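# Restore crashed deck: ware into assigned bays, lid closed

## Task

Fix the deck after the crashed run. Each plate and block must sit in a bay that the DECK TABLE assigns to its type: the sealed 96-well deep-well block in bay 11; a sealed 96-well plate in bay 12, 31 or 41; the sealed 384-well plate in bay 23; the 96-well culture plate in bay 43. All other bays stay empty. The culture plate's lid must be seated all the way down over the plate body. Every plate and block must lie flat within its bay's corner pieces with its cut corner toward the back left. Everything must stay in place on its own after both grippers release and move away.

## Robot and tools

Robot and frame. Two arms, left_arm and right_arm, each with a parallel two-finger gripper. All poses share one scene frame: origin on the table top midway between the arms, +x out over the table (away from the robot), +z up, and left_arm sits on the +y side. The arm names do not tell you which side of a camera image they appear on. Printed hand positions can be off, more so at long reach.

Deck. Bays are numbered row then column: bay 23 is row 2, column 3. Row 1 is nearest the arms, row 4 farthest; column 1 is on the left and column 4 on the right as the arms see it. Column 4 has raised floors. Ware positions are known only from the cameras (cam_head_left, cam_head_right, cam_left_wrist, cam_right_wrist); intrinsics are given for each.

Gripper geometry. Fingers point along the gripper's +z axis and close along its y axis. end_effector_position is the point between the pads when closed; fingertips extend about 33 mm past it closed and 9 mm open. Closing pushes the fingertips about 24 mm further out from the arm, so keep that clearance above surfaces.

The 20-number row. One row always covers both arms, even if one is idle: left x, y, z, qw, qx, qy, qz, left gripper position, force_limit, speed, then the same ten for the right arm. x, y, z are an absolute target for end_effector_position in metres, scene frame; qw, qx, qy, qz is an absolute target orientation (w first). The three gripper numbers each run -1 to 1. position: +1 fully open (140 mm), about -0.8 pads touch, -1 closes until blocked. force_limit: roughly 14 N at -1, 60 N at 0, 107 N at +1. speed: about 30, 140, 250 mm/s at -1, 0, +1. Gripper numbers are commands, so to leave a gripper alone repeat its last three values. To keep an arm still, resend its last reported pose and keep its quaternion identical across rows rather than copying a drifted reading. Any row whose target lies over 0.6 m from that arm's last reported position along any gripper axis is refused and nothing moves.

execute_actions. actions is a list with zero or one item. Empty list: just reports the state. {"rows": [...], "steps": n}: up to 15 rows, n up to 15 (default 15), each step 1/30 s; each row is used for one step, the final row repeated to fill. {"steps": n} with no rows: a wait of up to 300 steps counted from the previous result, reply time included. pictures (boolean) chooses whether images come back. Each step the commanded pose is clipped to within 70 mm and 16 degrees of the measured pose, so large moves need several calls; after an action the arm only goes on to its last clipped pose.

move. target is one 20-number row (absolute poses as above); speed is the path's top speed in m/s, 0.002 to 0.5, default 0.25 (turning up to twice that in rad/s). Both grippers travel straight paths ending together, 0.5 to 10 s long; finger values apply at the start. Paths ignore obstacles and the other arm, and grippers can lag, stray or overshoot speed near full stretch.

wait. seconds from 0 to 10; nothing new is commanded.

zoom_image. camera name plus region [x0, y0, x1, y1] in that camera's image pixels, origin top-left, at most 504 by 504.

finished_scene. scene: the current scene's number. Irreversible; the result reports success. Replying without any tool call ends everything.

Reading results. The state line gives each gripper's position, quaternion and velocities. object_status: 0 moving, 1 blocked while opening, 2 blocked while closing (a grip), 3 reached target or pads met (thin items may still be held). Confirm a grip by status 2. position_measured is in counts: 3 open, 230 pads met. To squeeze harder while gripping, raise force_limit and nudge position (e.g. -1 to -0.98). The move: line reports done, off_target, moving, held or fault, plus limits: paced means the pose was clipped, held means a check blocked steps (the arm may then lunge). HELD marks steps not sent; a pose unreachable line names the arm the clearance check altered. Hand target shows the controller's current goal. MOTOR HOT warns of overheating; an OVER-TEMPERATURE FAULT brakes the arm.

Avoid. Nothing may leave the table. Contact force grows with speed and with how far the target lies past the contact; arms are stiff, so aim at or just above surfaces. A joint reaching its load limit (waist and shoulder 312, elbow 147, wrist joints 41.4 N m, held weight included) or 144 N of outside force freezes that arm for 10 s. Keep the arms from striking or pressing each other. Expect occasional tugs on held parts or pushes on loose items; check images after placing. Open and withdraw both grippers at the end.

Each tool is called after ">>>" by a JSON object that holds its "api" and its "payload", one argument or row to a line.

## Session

>>> {"api": "execute_actions", "payload": {
  "actions": []
}}

Scene clock: 0.00 s of 12600.00 s.
left_arm: end_effector_position=(+0.7043, +0.6181, +0.3231) position_measured=3 object_status=3 end_effector_quat_wxyz=(-0.001, +1.000, -0.023, +0.001) end_effector_velocity=(-0.000, -0.000, +0.000) end_effector_angular_velocity=(-0.001, +0.000, -0.000) | right_arm: end_effector_position=(+0.5972, -0.4803, +0.3210) position_measured=3 object_status=3 end_effector_quat_wxyz=(+0.001, +0.997, +0.072, -0.000) end_effector_velocity=(+0.000, -0.000, +0.000) end_effector_angular_velocity=(+0.001, +0.000, -0.001)
Joint positions: left_arm=[-0.054  0.162  1.604  0.002  1.372  1.518] | right_arm=[-0.052  0.165  1.605 -0.001  1.372  1.519]
Joint velocities: left_arm=[ 0.    -0.     0.    -0.001  0.     0.001] | right_arm=[-0.001  0.001 -0.001  0.001  0.    -0.   ]
Joint torques (N m, as the joint torque sensors report them, + toward a larger angle): no reading
Hand target (left_arm): +0.704, +0.618, +0.323; -0.001, +1.000, -0.023, +0.001
Hand target (right_arm): +0.597, -0.480, +0.321; +0.001, +0.997, +0.072, -0.000

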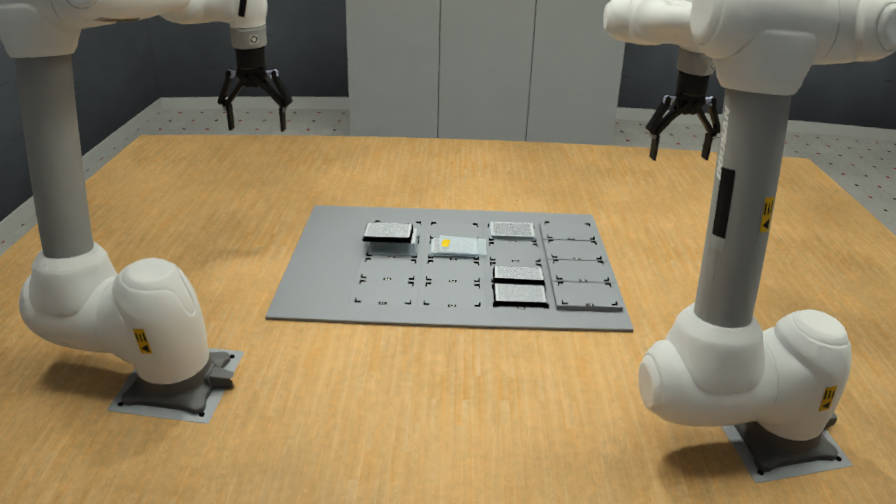

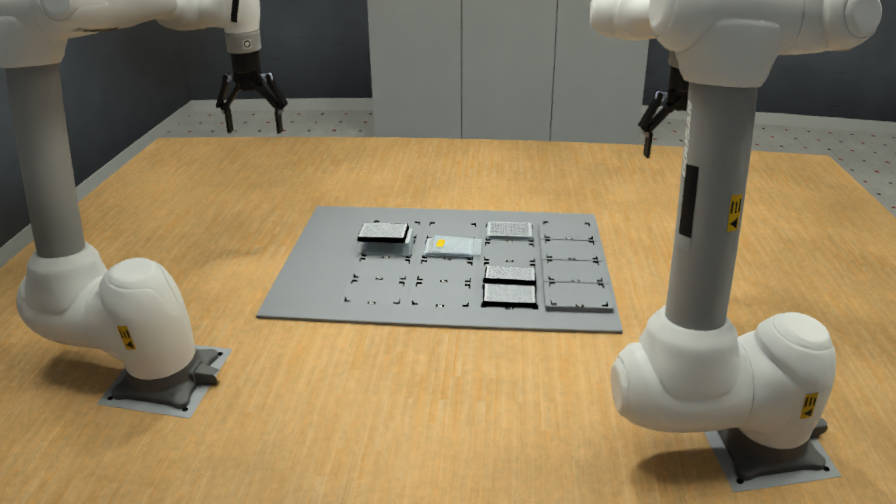

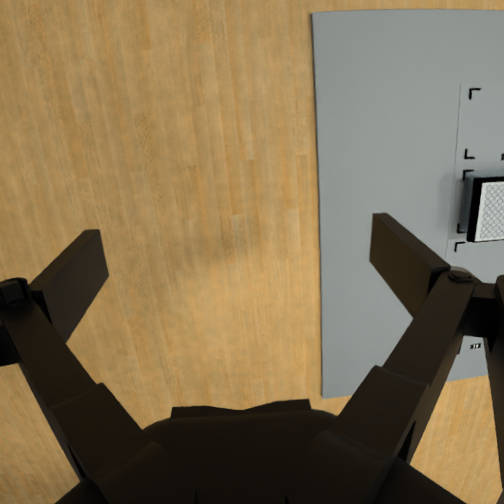

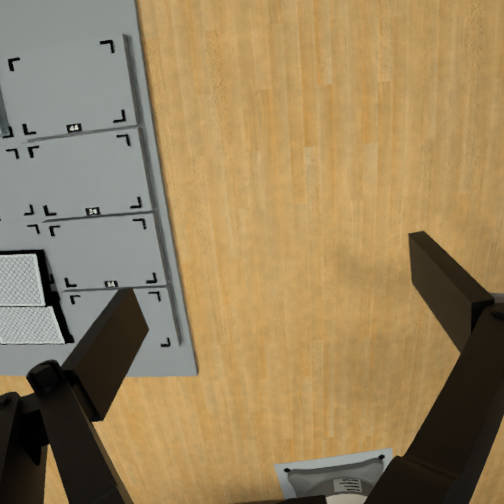

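>>> {"api": "move", "payload": {
  "target": [0.61,0.258,0.095,0,1,0,0,1,-0.3,-0.5,0.482,-0.085,0.06,0,0.9954,0,-0.096,1,-0.3,-0.5],
  "speed": 0.35
}}

Scene clock: 7.10 s of 12600.00 s.
left_arm: end_effector_position=(+0.6103, +0.2575, +0.0950) position_measured=3 object_status=3 end_effector_quat_wxyz=(+0.001, +1.000, -0.000, +0.000) end_effector_velocity=(-0.000, +0.000, -0.001) end_effector_angular_velocity=(+0.002, +0.000, -0.001) | right_arm: end_effector_position=(+0.4812, -0.0852, +0.0600) position_measured=3 object_status=3 end_effector_quat_wxyz=(+0.000, +0.995, +0.000, -0.096) end_effector_velocity=(-0.000, +0.001, -0.001) end_effector_angular_velocity=(-0.001, +0.000, +0.001)
Joint positions: left_arm=[-0.616  0.347  1.807 -0.002  0.986  0.91 ] | right_arm=[0.502 0.506 1.65  0.126 1.143 2.156]
Joint velocities: left_arm=[-0.     0.001  0.     0.001 -0.    -0.   ] | right_arm=[ 0.001  0.002 -0.001 -0.001  0.     0.001]
Joint torques (N m, as the joint torque sensors report them, + toward a larger angle): left_arm=[  0.95 -76.37 -31.32   3.96   0.24  -0.51] | right_arm=[  2.8  -83.75 -35.76   4.09   0.    -0.74]
Hand target (left_arm): +0.610, +0.257, +0.095; +0.001, +1.000, -0.000, +0.000
Hand target (right_arm): +0.481, -0.085, +0.060; +0.000, +0.995, +0.000, -0.096
Off the commanded pose (left_arm): 0.001 m, 0 deg.
Off the commanded pose (right_arm): 0.001 m, 0 deg.
After step 90, 2.20 s passed at rest.
move: done

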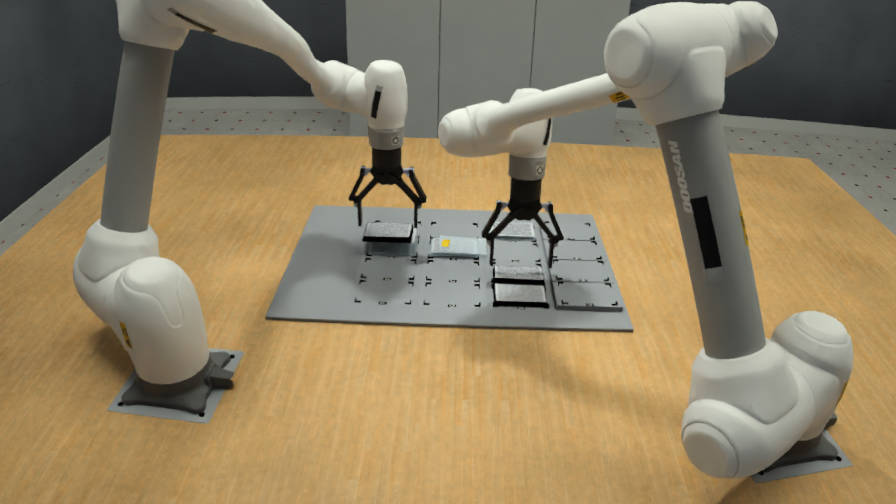

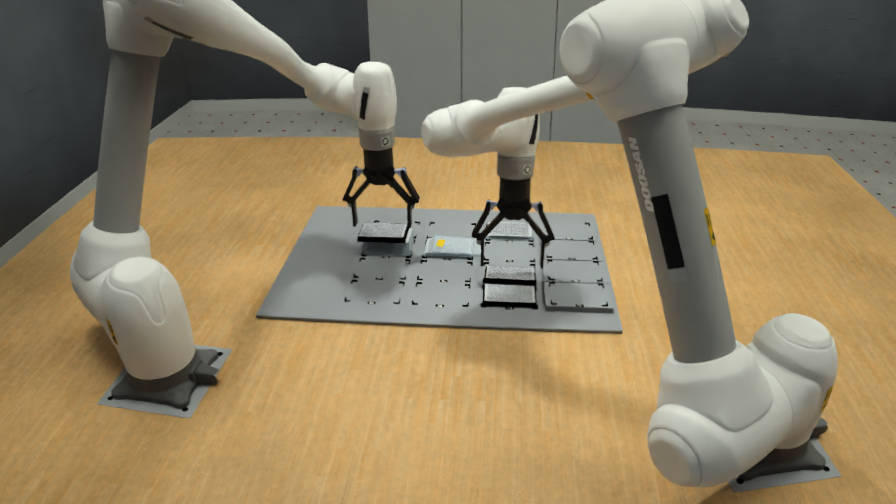

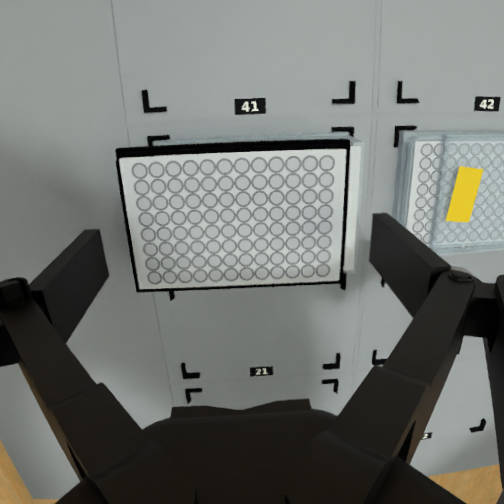

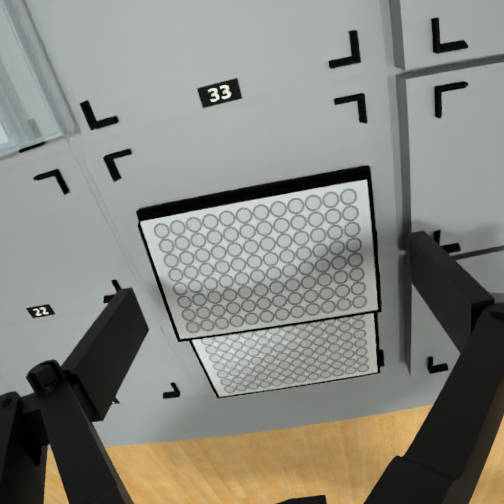

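>>> {"api": "move", "payload": {
  "target": [0.618,0.257,0.071,0,1,-0.01,0,1,-0.3,-0.5,0.48,-0.082,0.043,0,0.9954,-0.004,-0.096,0.95,-0.3,-0.5],
  "speed": 0.05
}}

Scene clock: 13.40 s of 12600.00 s.
left_arm: end_effector_position=(+0.6180, +0.2570, +0.0711) position_measured=3 object_status=3 end_effector_quat_wxyz=(+0.000, +1.000, -0.010, -0.000) end_effector_velocity=(+0.001, +0.000, -0.001) end_effector_angular_velocity=(+0.001, -0.000, -0.001) | right_arm: end_effector_position=(+0.4800, -0.0820, +0.0431) position_measured=9 object_status=3 end_effector_quat_wxyz=(-0.000, +0.995, -0.004, -0.096) end_effector_velocity=(-0.001, +0.001, -0.000) end_effector_angular_velocity=(+0.001, +0.000, +0.000)
Joint positions: left_arm=[-0.611  0.38   1.811 -0.     0.951  0.934] | right_arm=[0.506 0.523 1.658 0.13  1.117 2.163]
Joint velocities: left_arm=[ 0.     0.002 -0.     0.001 -0.002  0.   ] | right_arm=[ 0.001  0.     0.001  0.001 -0.001  0.   ]
Joint torques (N m, as the joint torque sensors report them, + toward a larger angle): left_arm=[ -1.33 -76.76 -30.73   3.66   0.26  -0.37] | right_arm=[  1.75 -84.06 -35.13   4.16   0.74  -0.15]
Hand target (left_arm): +0.618, +0.257, +0.071; +0.000, +1.000, -0.010, -0.000
Hand target (right_arm): +0.480, -0.082, +0.043; -0.000, +0.995, -0.004, -0.096
Off the commanded pose (left_arm): 0.000 m, 0 deg.
Off the commanded pose (right_arm): 0.000 m, 0 deg.
After step 90, 2.50 s passed at rest.
move: done

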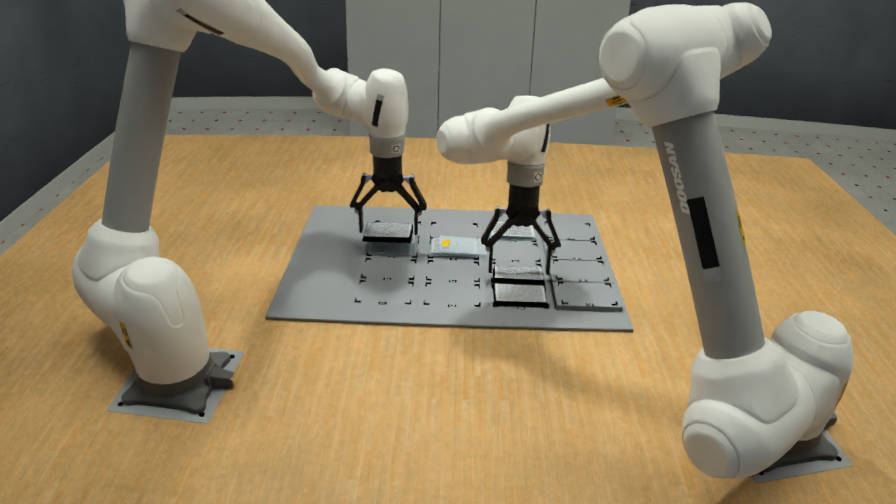

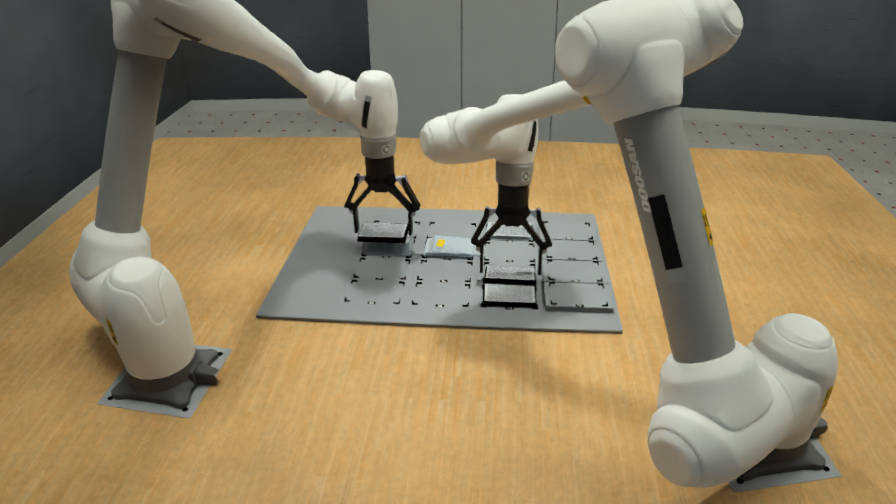

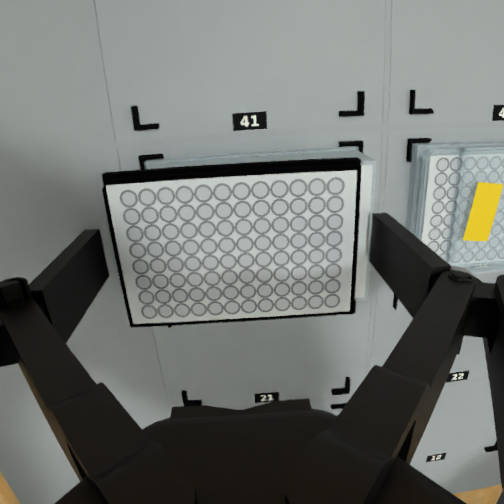

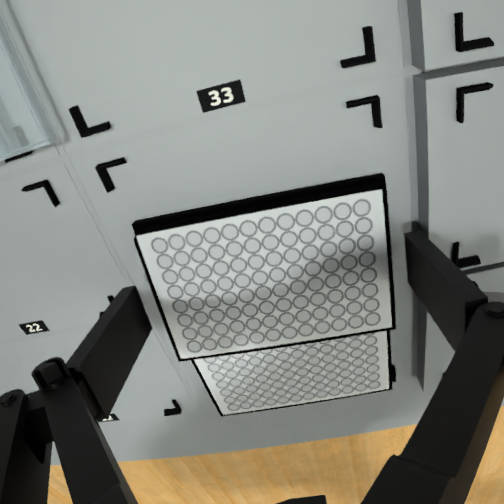

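>>> {"api": "move", "payload": {
  "target": [0.618,0.2577,0.074,0,1,-0.007,0,-1,-0.3,-1,0.48,-0.081,0.0435,0,0.9954,-0.004,-0.096,-1,-0.3,-1]
}}

>>> {"api": "move", "payload": {
  "target": [0.618,0.2577,0.095,0,1,0,0,-1,-0.3,-1,0.492,-0.082,0.054,0,0.9988,0,-0.048,-1,-0.3,-1],
  "speed": 0.05
}}

>>> {"api": "move", "payload": {
  "target": [0.6,0.3,0.1,0,1,0,0,-1,-0.3,-1,0.506,-0.084,0.043,0,1,0,0,-1,-0.3,-1],
  "speed": 0.06
}}

>>> {"api": "zoom_image", "payload": {
  "camera": "cam_right_wrist",
  "region": [110,140,430,380]
}}

Scene clock: 23.13 s of 12600.00 s.
left_arm: end_effector_position=(+0.6181, +0.2577, +0.0742) position_measured=37 object_status=2 end_effector_quat_wxyz=(+0.000, +1.000, -0.007, +0.000) end_effector_velocity=(+0.000, -0.001, +0.000) end_effector_angular_velocity=(-0.001, -0.002, +0.000) | right_arm: end_effector_position=(+0.4800, -0.0810, +0.0436) position_measured=40 object_status=2 end_effector_quat_wxyz=(-0.000, +0.995, -0.004, -0.096) end_effector_velocity=(-0.001, +0.000, -0.001) end_effector_angular_velocity=(-0.001, +0.001, +0.002)
Joint positions: left_arm=[-0.61   0.376  1.81   0.     0.956  0.929] | right_arm=[0.507 0.523 1.657 0.13  1.118 2.164]
Joint velocities: left_arm=[-0.001 -0.    -0.     0.001 -0.002 -0.001] | right_arm=[ 0.002  0.     0.001 -0.    -0.     0.   ]
Joint torques (N m, as the joint torque sensors report them, + toward a larger angle): left_arm=[ -4.61 -60.37 -23.18   2.02  -2.13  -0.4 ] | right_arm=[  5.17 -63.62 -24.23   4.32  -2.29  -0.76]
Hand target (left_arm): +0.618, +0.258, +0.074; -0.000, +1.000, -0.007, +0.000
Hand target (right_arm): +0.480, -0.081, +0.043; +0.000, +0.995, -0.004, -0.096
Off the commanded pose (left_arm): 0.000 m, 0 deg.
Off the commanded pose (right_arm): 0.000 m, 0 deg.
After step 90, 5.80 s passed at rest.
move: done

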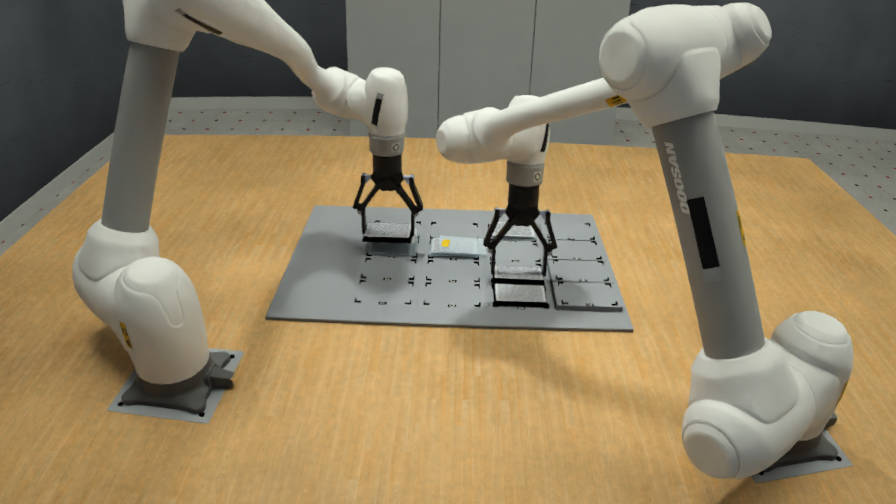

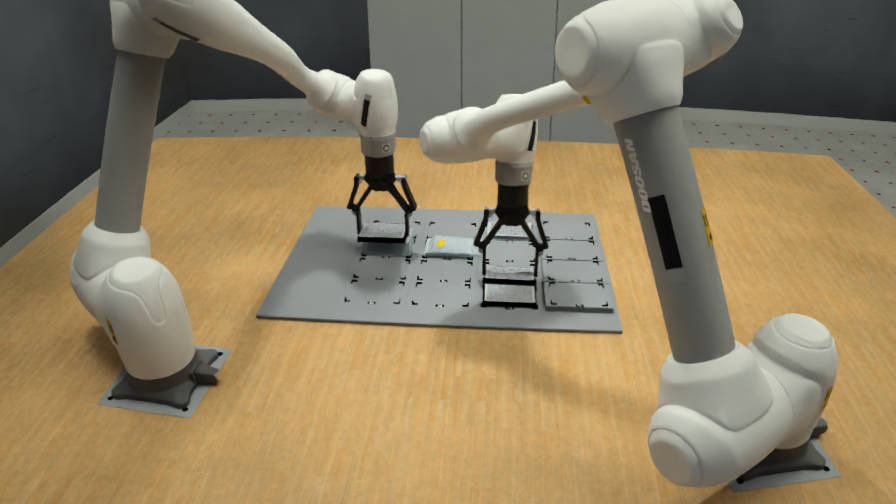

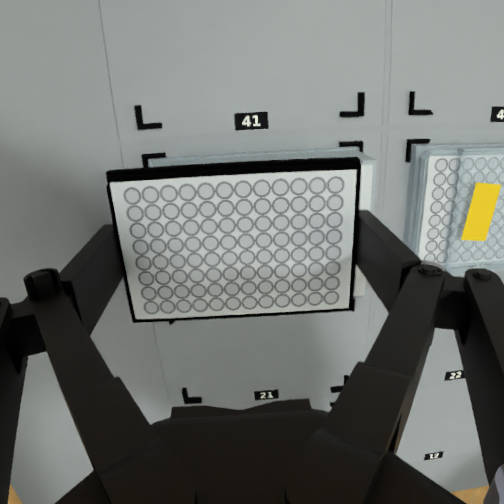

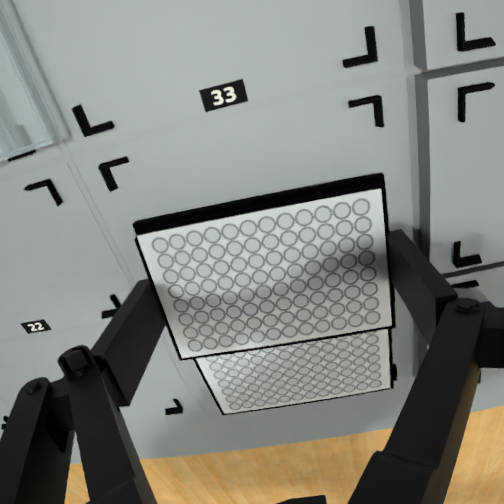

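Scene clock: 24.37 s of 12600.00 s.
left_arm: end_effector_position=(+0.6180, +0.2578, +0.0950) position_measured=38 object_status=2 end_effector_quat_wxyz=(-0.000, +1.000, +0.000, +0.000) end_effector_velocity=(-0.001, -0.000, +0.001) end_effector_angular_velocity=(-0.001, +0.002, +0.001) | right_arm: end_effector_position=(+0.4920, -0.0819, +0.0540) position_measured=42 object_status=2 end_effector_quat_wxyz=(-0.000, +0.999, +0.000, -0.048) end_effector_velocity=(-0.000, +0.000, +0.000) end_effector_angular_velocity=(+0.000, -0.003, +0.001)
Joint positions: left_arm=[-0.61   0.357  1.793  0.     0.992  0.915] | right_arm=[0.522 0.489 1.681 0.069 1.049 2.201]
Joint velocities: left_arm=[ 0.    -0.001 -0.    -0.002  0.002 -0.   ] | right_arm=[ 0.001 -0.001  0.001 -0.002 -0.002  0.002]
Joint torques (N m, as the joint torque sensors report them, + toward a larger angle): left_arm=[ -0.61 -76.14 -31.68   3.86   0.13  -0.27] | right_arm=[ -1.33 -84.23 -35.27   4.13   0.13   0.1 ]
Hand target (left_arm): +0.618, +0.258, +0.095; -0.000, +1.000, +0.000, +0.000
Hand target (right_arm): +0.492, -0.082, +0.054; -0.000, +0.999, +0.000, -0.048
Off the commanded pose (left_arm): 0.000 m, 0 deg.
Off the commanded pose (right_arm): 0.000 m, 0 deg.
move: done

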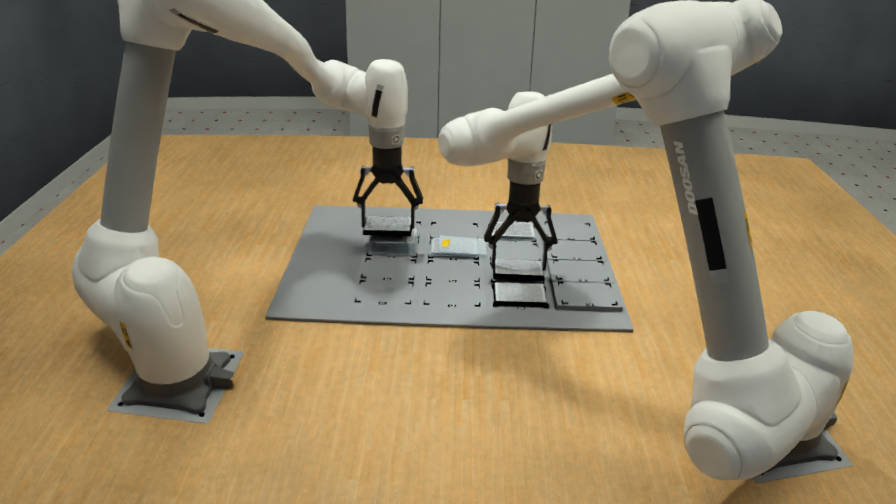

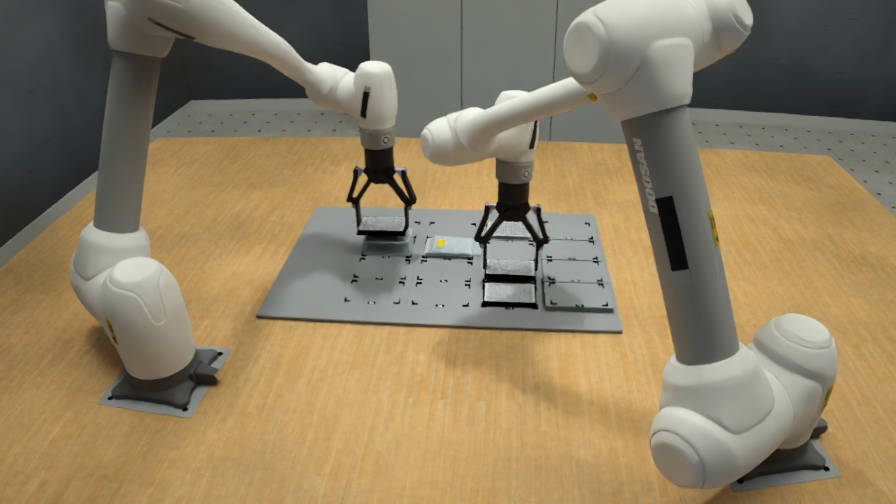

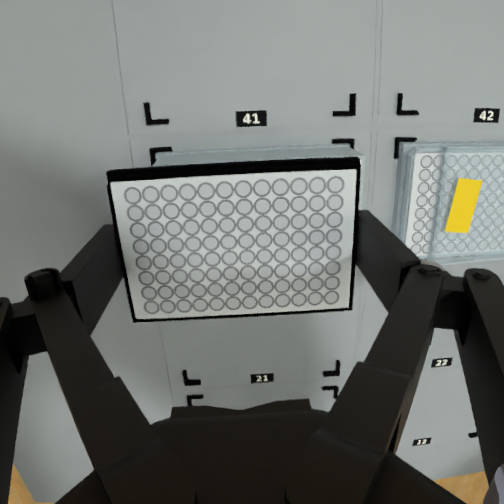

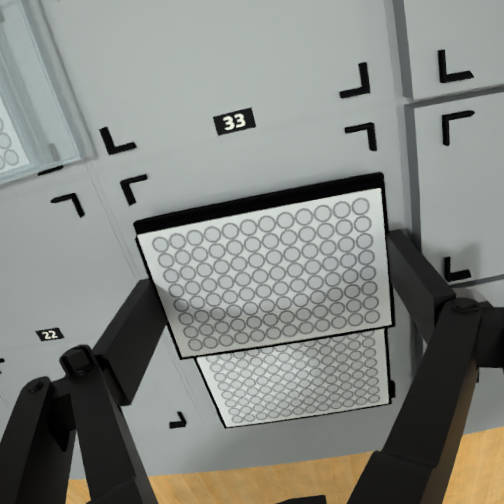

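Scene clock: 25.50 s of 12600.00 s.
left_arm: end_effector_position=(+0.6000, +0.3000, +0.0999) position_measured=38 object_status=2 end_effector_quat_wxyz=(-0.000, +1.000, -0.000, -0.000) end_effector_velocity=(-0.000, +0.001, +0.000) end_effector_angular_velocity=(-0.001, +0.000, -0.001) | right_arm: end_effector_position=(+0.5060, -0.0839, +0.0431) position_measured=42 object_status=2 end_effector_quat_wxyz=(-0.000, +1.000, +0.000, -0.000) end_effector_velocity=(+0.000, +0.000, -0.000) end_effector_angular_velocity=(-0.000, -0.002, +0.001)
Joint positions: left_arm=[-0.575  0.299  1.865  0.     0.977  0.95 ] | right_arm=[0.535 0.478 1.719 0.    0.945 2.25 ]
Joint velocities: left_arm=[ 0.    -0.001  0.001 -0.001 -0.     0.001] | right_arm=[ 0.001 -0.     0.001 -0.002 -0.002  0.001]
Joint torques (N m, as the joint torque sensors report them, + toward a larger angle): left_arm=[ -1.23 -68.9  -32.06   3.77   0.37  -0.39] | right_arm=[  0.98 -78.91 -33.73   3.74   0.14   0.08]
Hand target (left_arm): +0.600, +0.300, +0.100; -0.000, +1.000, -0.000, +0.000
Hand target (right_arm): +0.506, -0.084, +0.043; -0.000, +1.000, +0.000, -0.000
Off the commanded pose (left_arm): 0.000 m, 0 deg.
Off the commanded pose (right_arm): 0.000 m, 0 deg.
move: done

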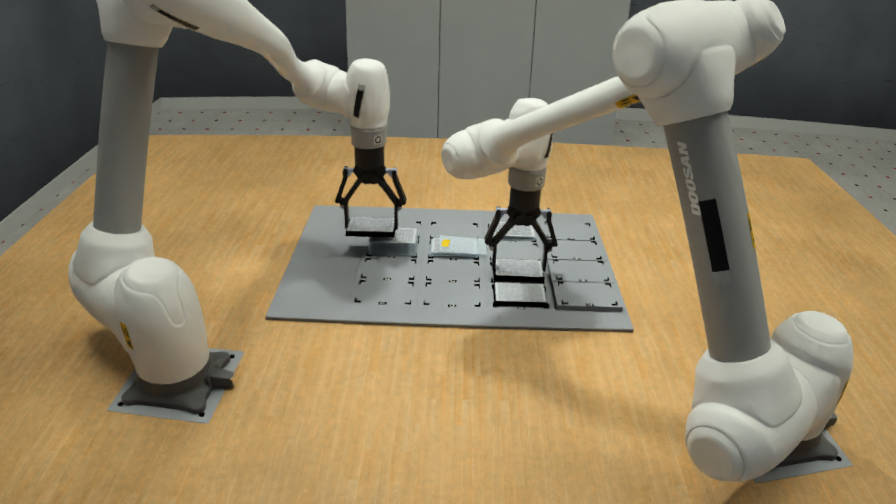

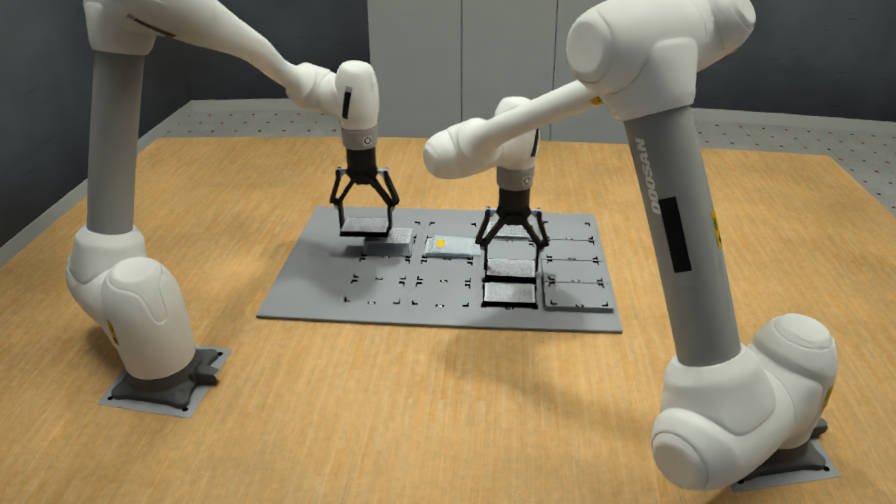

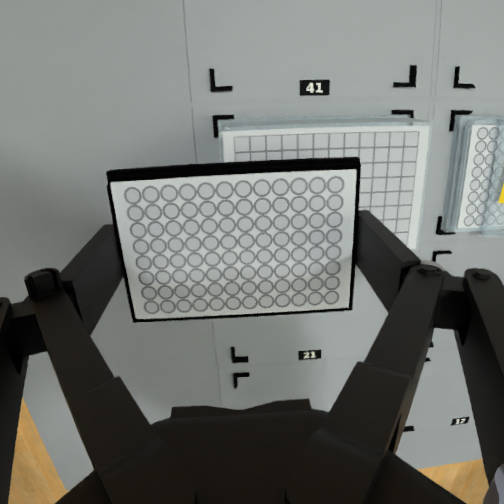

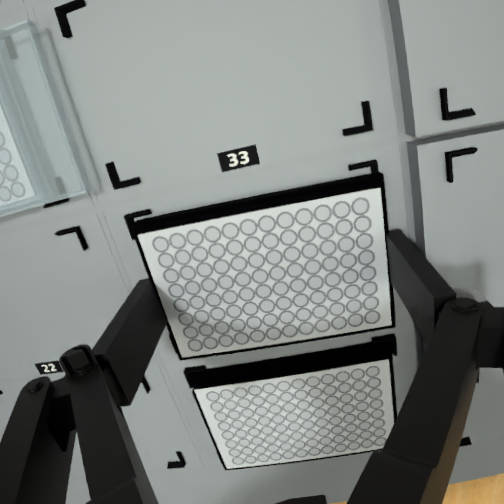

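Region (110, 140, 430, 380) of cam_right_wrist's 504x504 image, scaled by 1.575, with more detail than that image has; it fills the top 378 rows of this view, and the rest is white.

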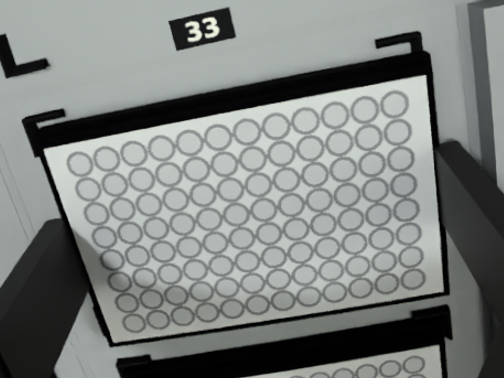

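>>> {"api": "move", "payload": {
  "target": [0.6,0.42,0.1,0,1,0,0,-1,-0.3,-1,0.5078,-0.0812,0.041,0,1,0.008,0,-1,-0.3,-1],
  "speed": 0.1
}}

Scene clock: 40.37 s of 12600.00 s.
left_arm: end_effector_position=(+0.6001, +0.4201, +0.0999) position_measured=38 object_status=2 end_effector_quat_wxyz=(-0.000, +1.000, -0.000, +0.000) end_effector_velocity=(+0.001, +0.000, +0.000) end_effector_angular_velocity=(-0.001, -0.001, +0.001) | right_arm: end_effector_position=(+0.5078, -0.0812, +0.0410) position_measured=42 object_status=2 end_effector_quat_wxyz=(-0.000, +1.000, +0.008, +0.000) end_effector_velocity=(+0.001, -0.000, +0.000) end_effector_angular_velocity=(+0.000, +0.000, -0.001)
Joint positions: left_arm=[-0.408  0.22   1.971  0.001  0.95   1.117] | right_arm=[ 0.536  0.484  1.714 -0.     0.944  2.236]
Joint velocities: left_arm=[ 0.001 -0.    -0.001 -0.001 -0.001  0.001] | right_arm=[-0.001  0.    -0.001  0.     0.     0.   ]
Joint torques (N m, as the joint torque sensors report them, + toward a larger angle): left_arm=[ -3.01 -61.64 -31.19   3.71   0.26  -0.3 ] | right_arm=[  0.71 -82.17 -33.58   3.54   0.11  -0.31]
Hand target (left_arm): +0.600, +0.420, +0.100; -0.000, +1.000, -0.000, +0.000
Hand target (right_arm): +0.508, -0.081, +0.041; -0.000, +1.000, +0.008, +0.000
Off the commanded pose (left_arm): 0.000 m, 0 deg.
Off the commanded pose (right_arm): 0.000 m, 0 deg.
After step 90, 10.27 s passed at rest.
move: done

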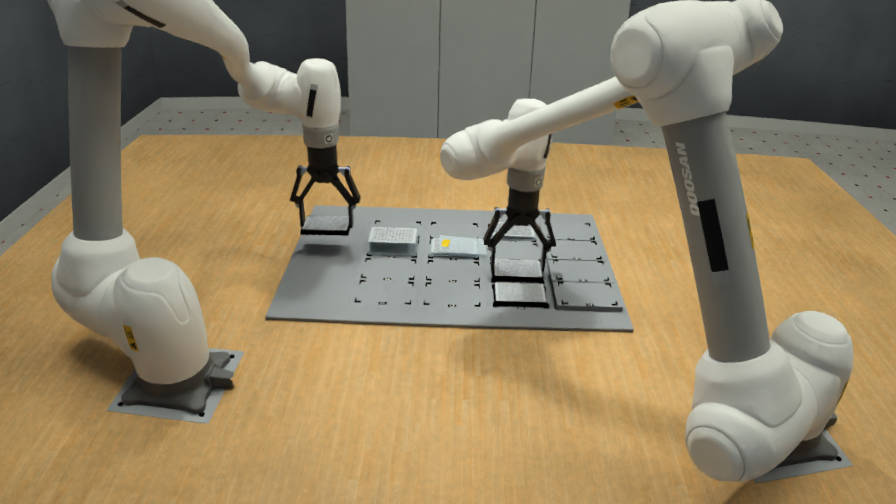

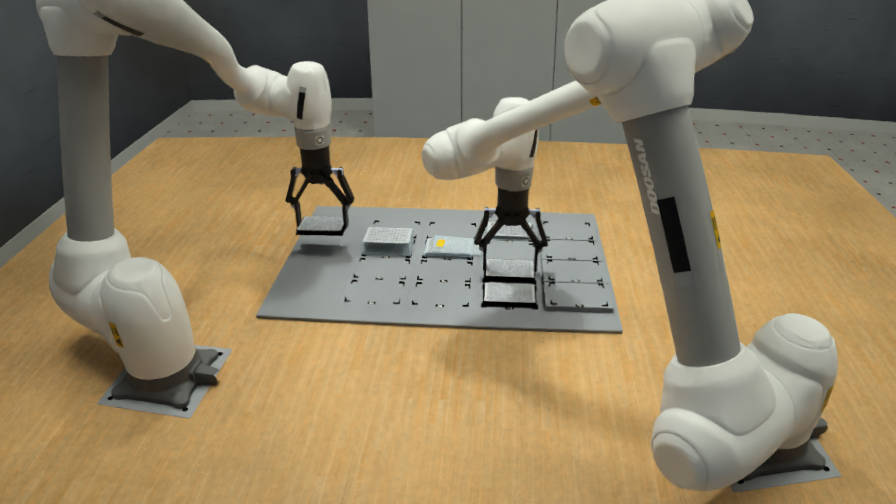

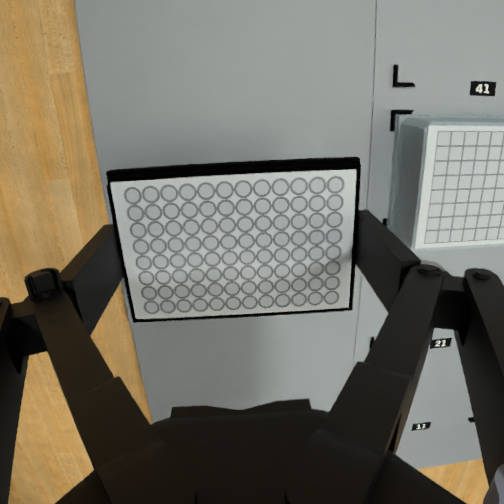

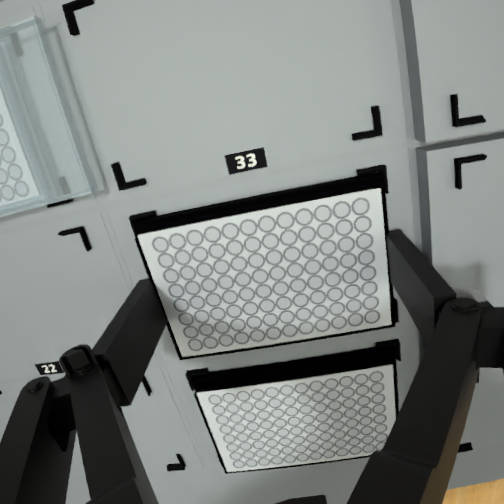

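>>> {"api": "zoom_image", "payload": {
  "camera": "cam_right_wrist",
  "region": [100,140,420,420]
}}

>>> {"api": "move", "payload": {
  "target": [0.6,0.42,0.1,0,1,0,0,-1,-0.3,-1,0.5074,-0.0812,0.039,0,1,0.008,0,-1,-0.3,-1],
  "speed": 0.01
}}

Region (100, 140, 420, 420) of cam_right_wrist's 504x504 image, scaled by 1.575, with more detail than that image has; it fills the top 441 rows of this view, and the rest is white.

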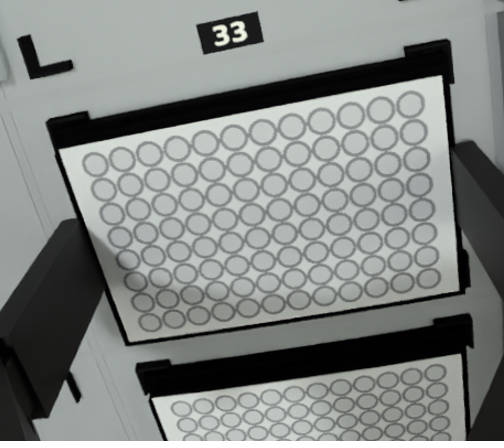

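Scene clock: 44.10 s of 12600.00 s.
left_arm: end_effector_position=(+0.6000, +0.4200, +0.1000) position_measured=38 object_status=2 end_effector_quat_wxyz=(-0.000, +1.000, +0.000, +0.000) end_effector_velocity=(-0.000, +0.000, +0.000) end_effector_angular_velocity=(+0.002, -0.001, -0.003) | right_arm: end_effector_position=(+0.5074, -0.0812, +0.0390) position_measured=42 object_status=2 end_effector_quat_wxyz=(-0.000, +1.000, +0.008, +0.000) end_effector_velocity=(+0.000, -0.000, -0.000) end_effector_angular_velocity=(+0.001, +0.001, -0.003)
Joint positions: left_arm=[-0.408  0.22   1.971  0.     0.95   1.117] | right_arm=[ 0.537  0.485  1.716 -0.     0.941  2.236]
Joint velocities: left_arm=[-0.001 -0.     0.     0.002  0.     0.   ] | right_arm=[-0.001 -0.     0.     0.002 -0.     0.001]
Joint torques (N m, as the joint torque sensors report them, + toward a larger angle): left_arm=[ -1.8  -61.29 -31.03   3.69   0.29  -0.36] | right_arm=[  1.53 -81.19 -34.63   4.08   0.06   0.07]
Hand target (left_arm): +0.600, +0.420, +0.100; -0.000, +1.000, +0.000, +0.000
Hand target (right_arm): +0.507, -0.081, +0.039; -0.000, +1.000, +0.008, -0.000
Off the commanded pose (left_arm): 0.000 m, 0 deg.
Off the commanded pose (right_arm): 0.000 m, 0 deg.
After step 90, 0.03 s passed at rest.
move: done

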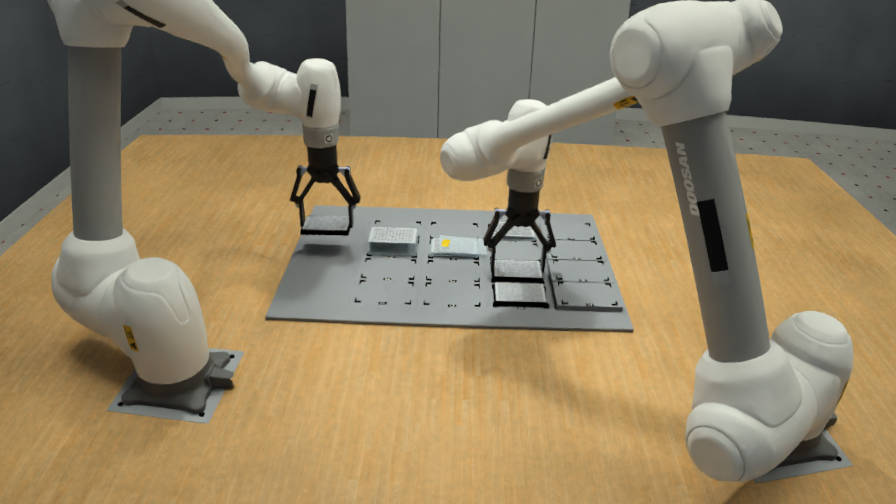

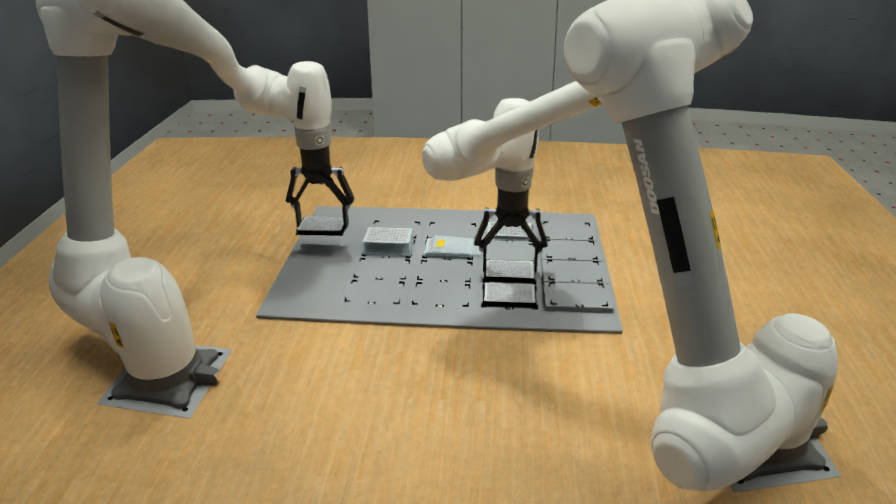

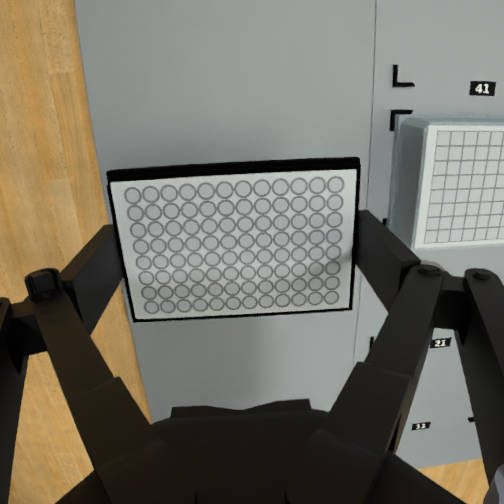

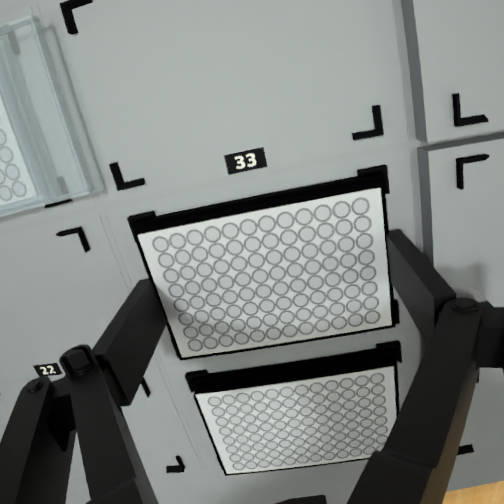

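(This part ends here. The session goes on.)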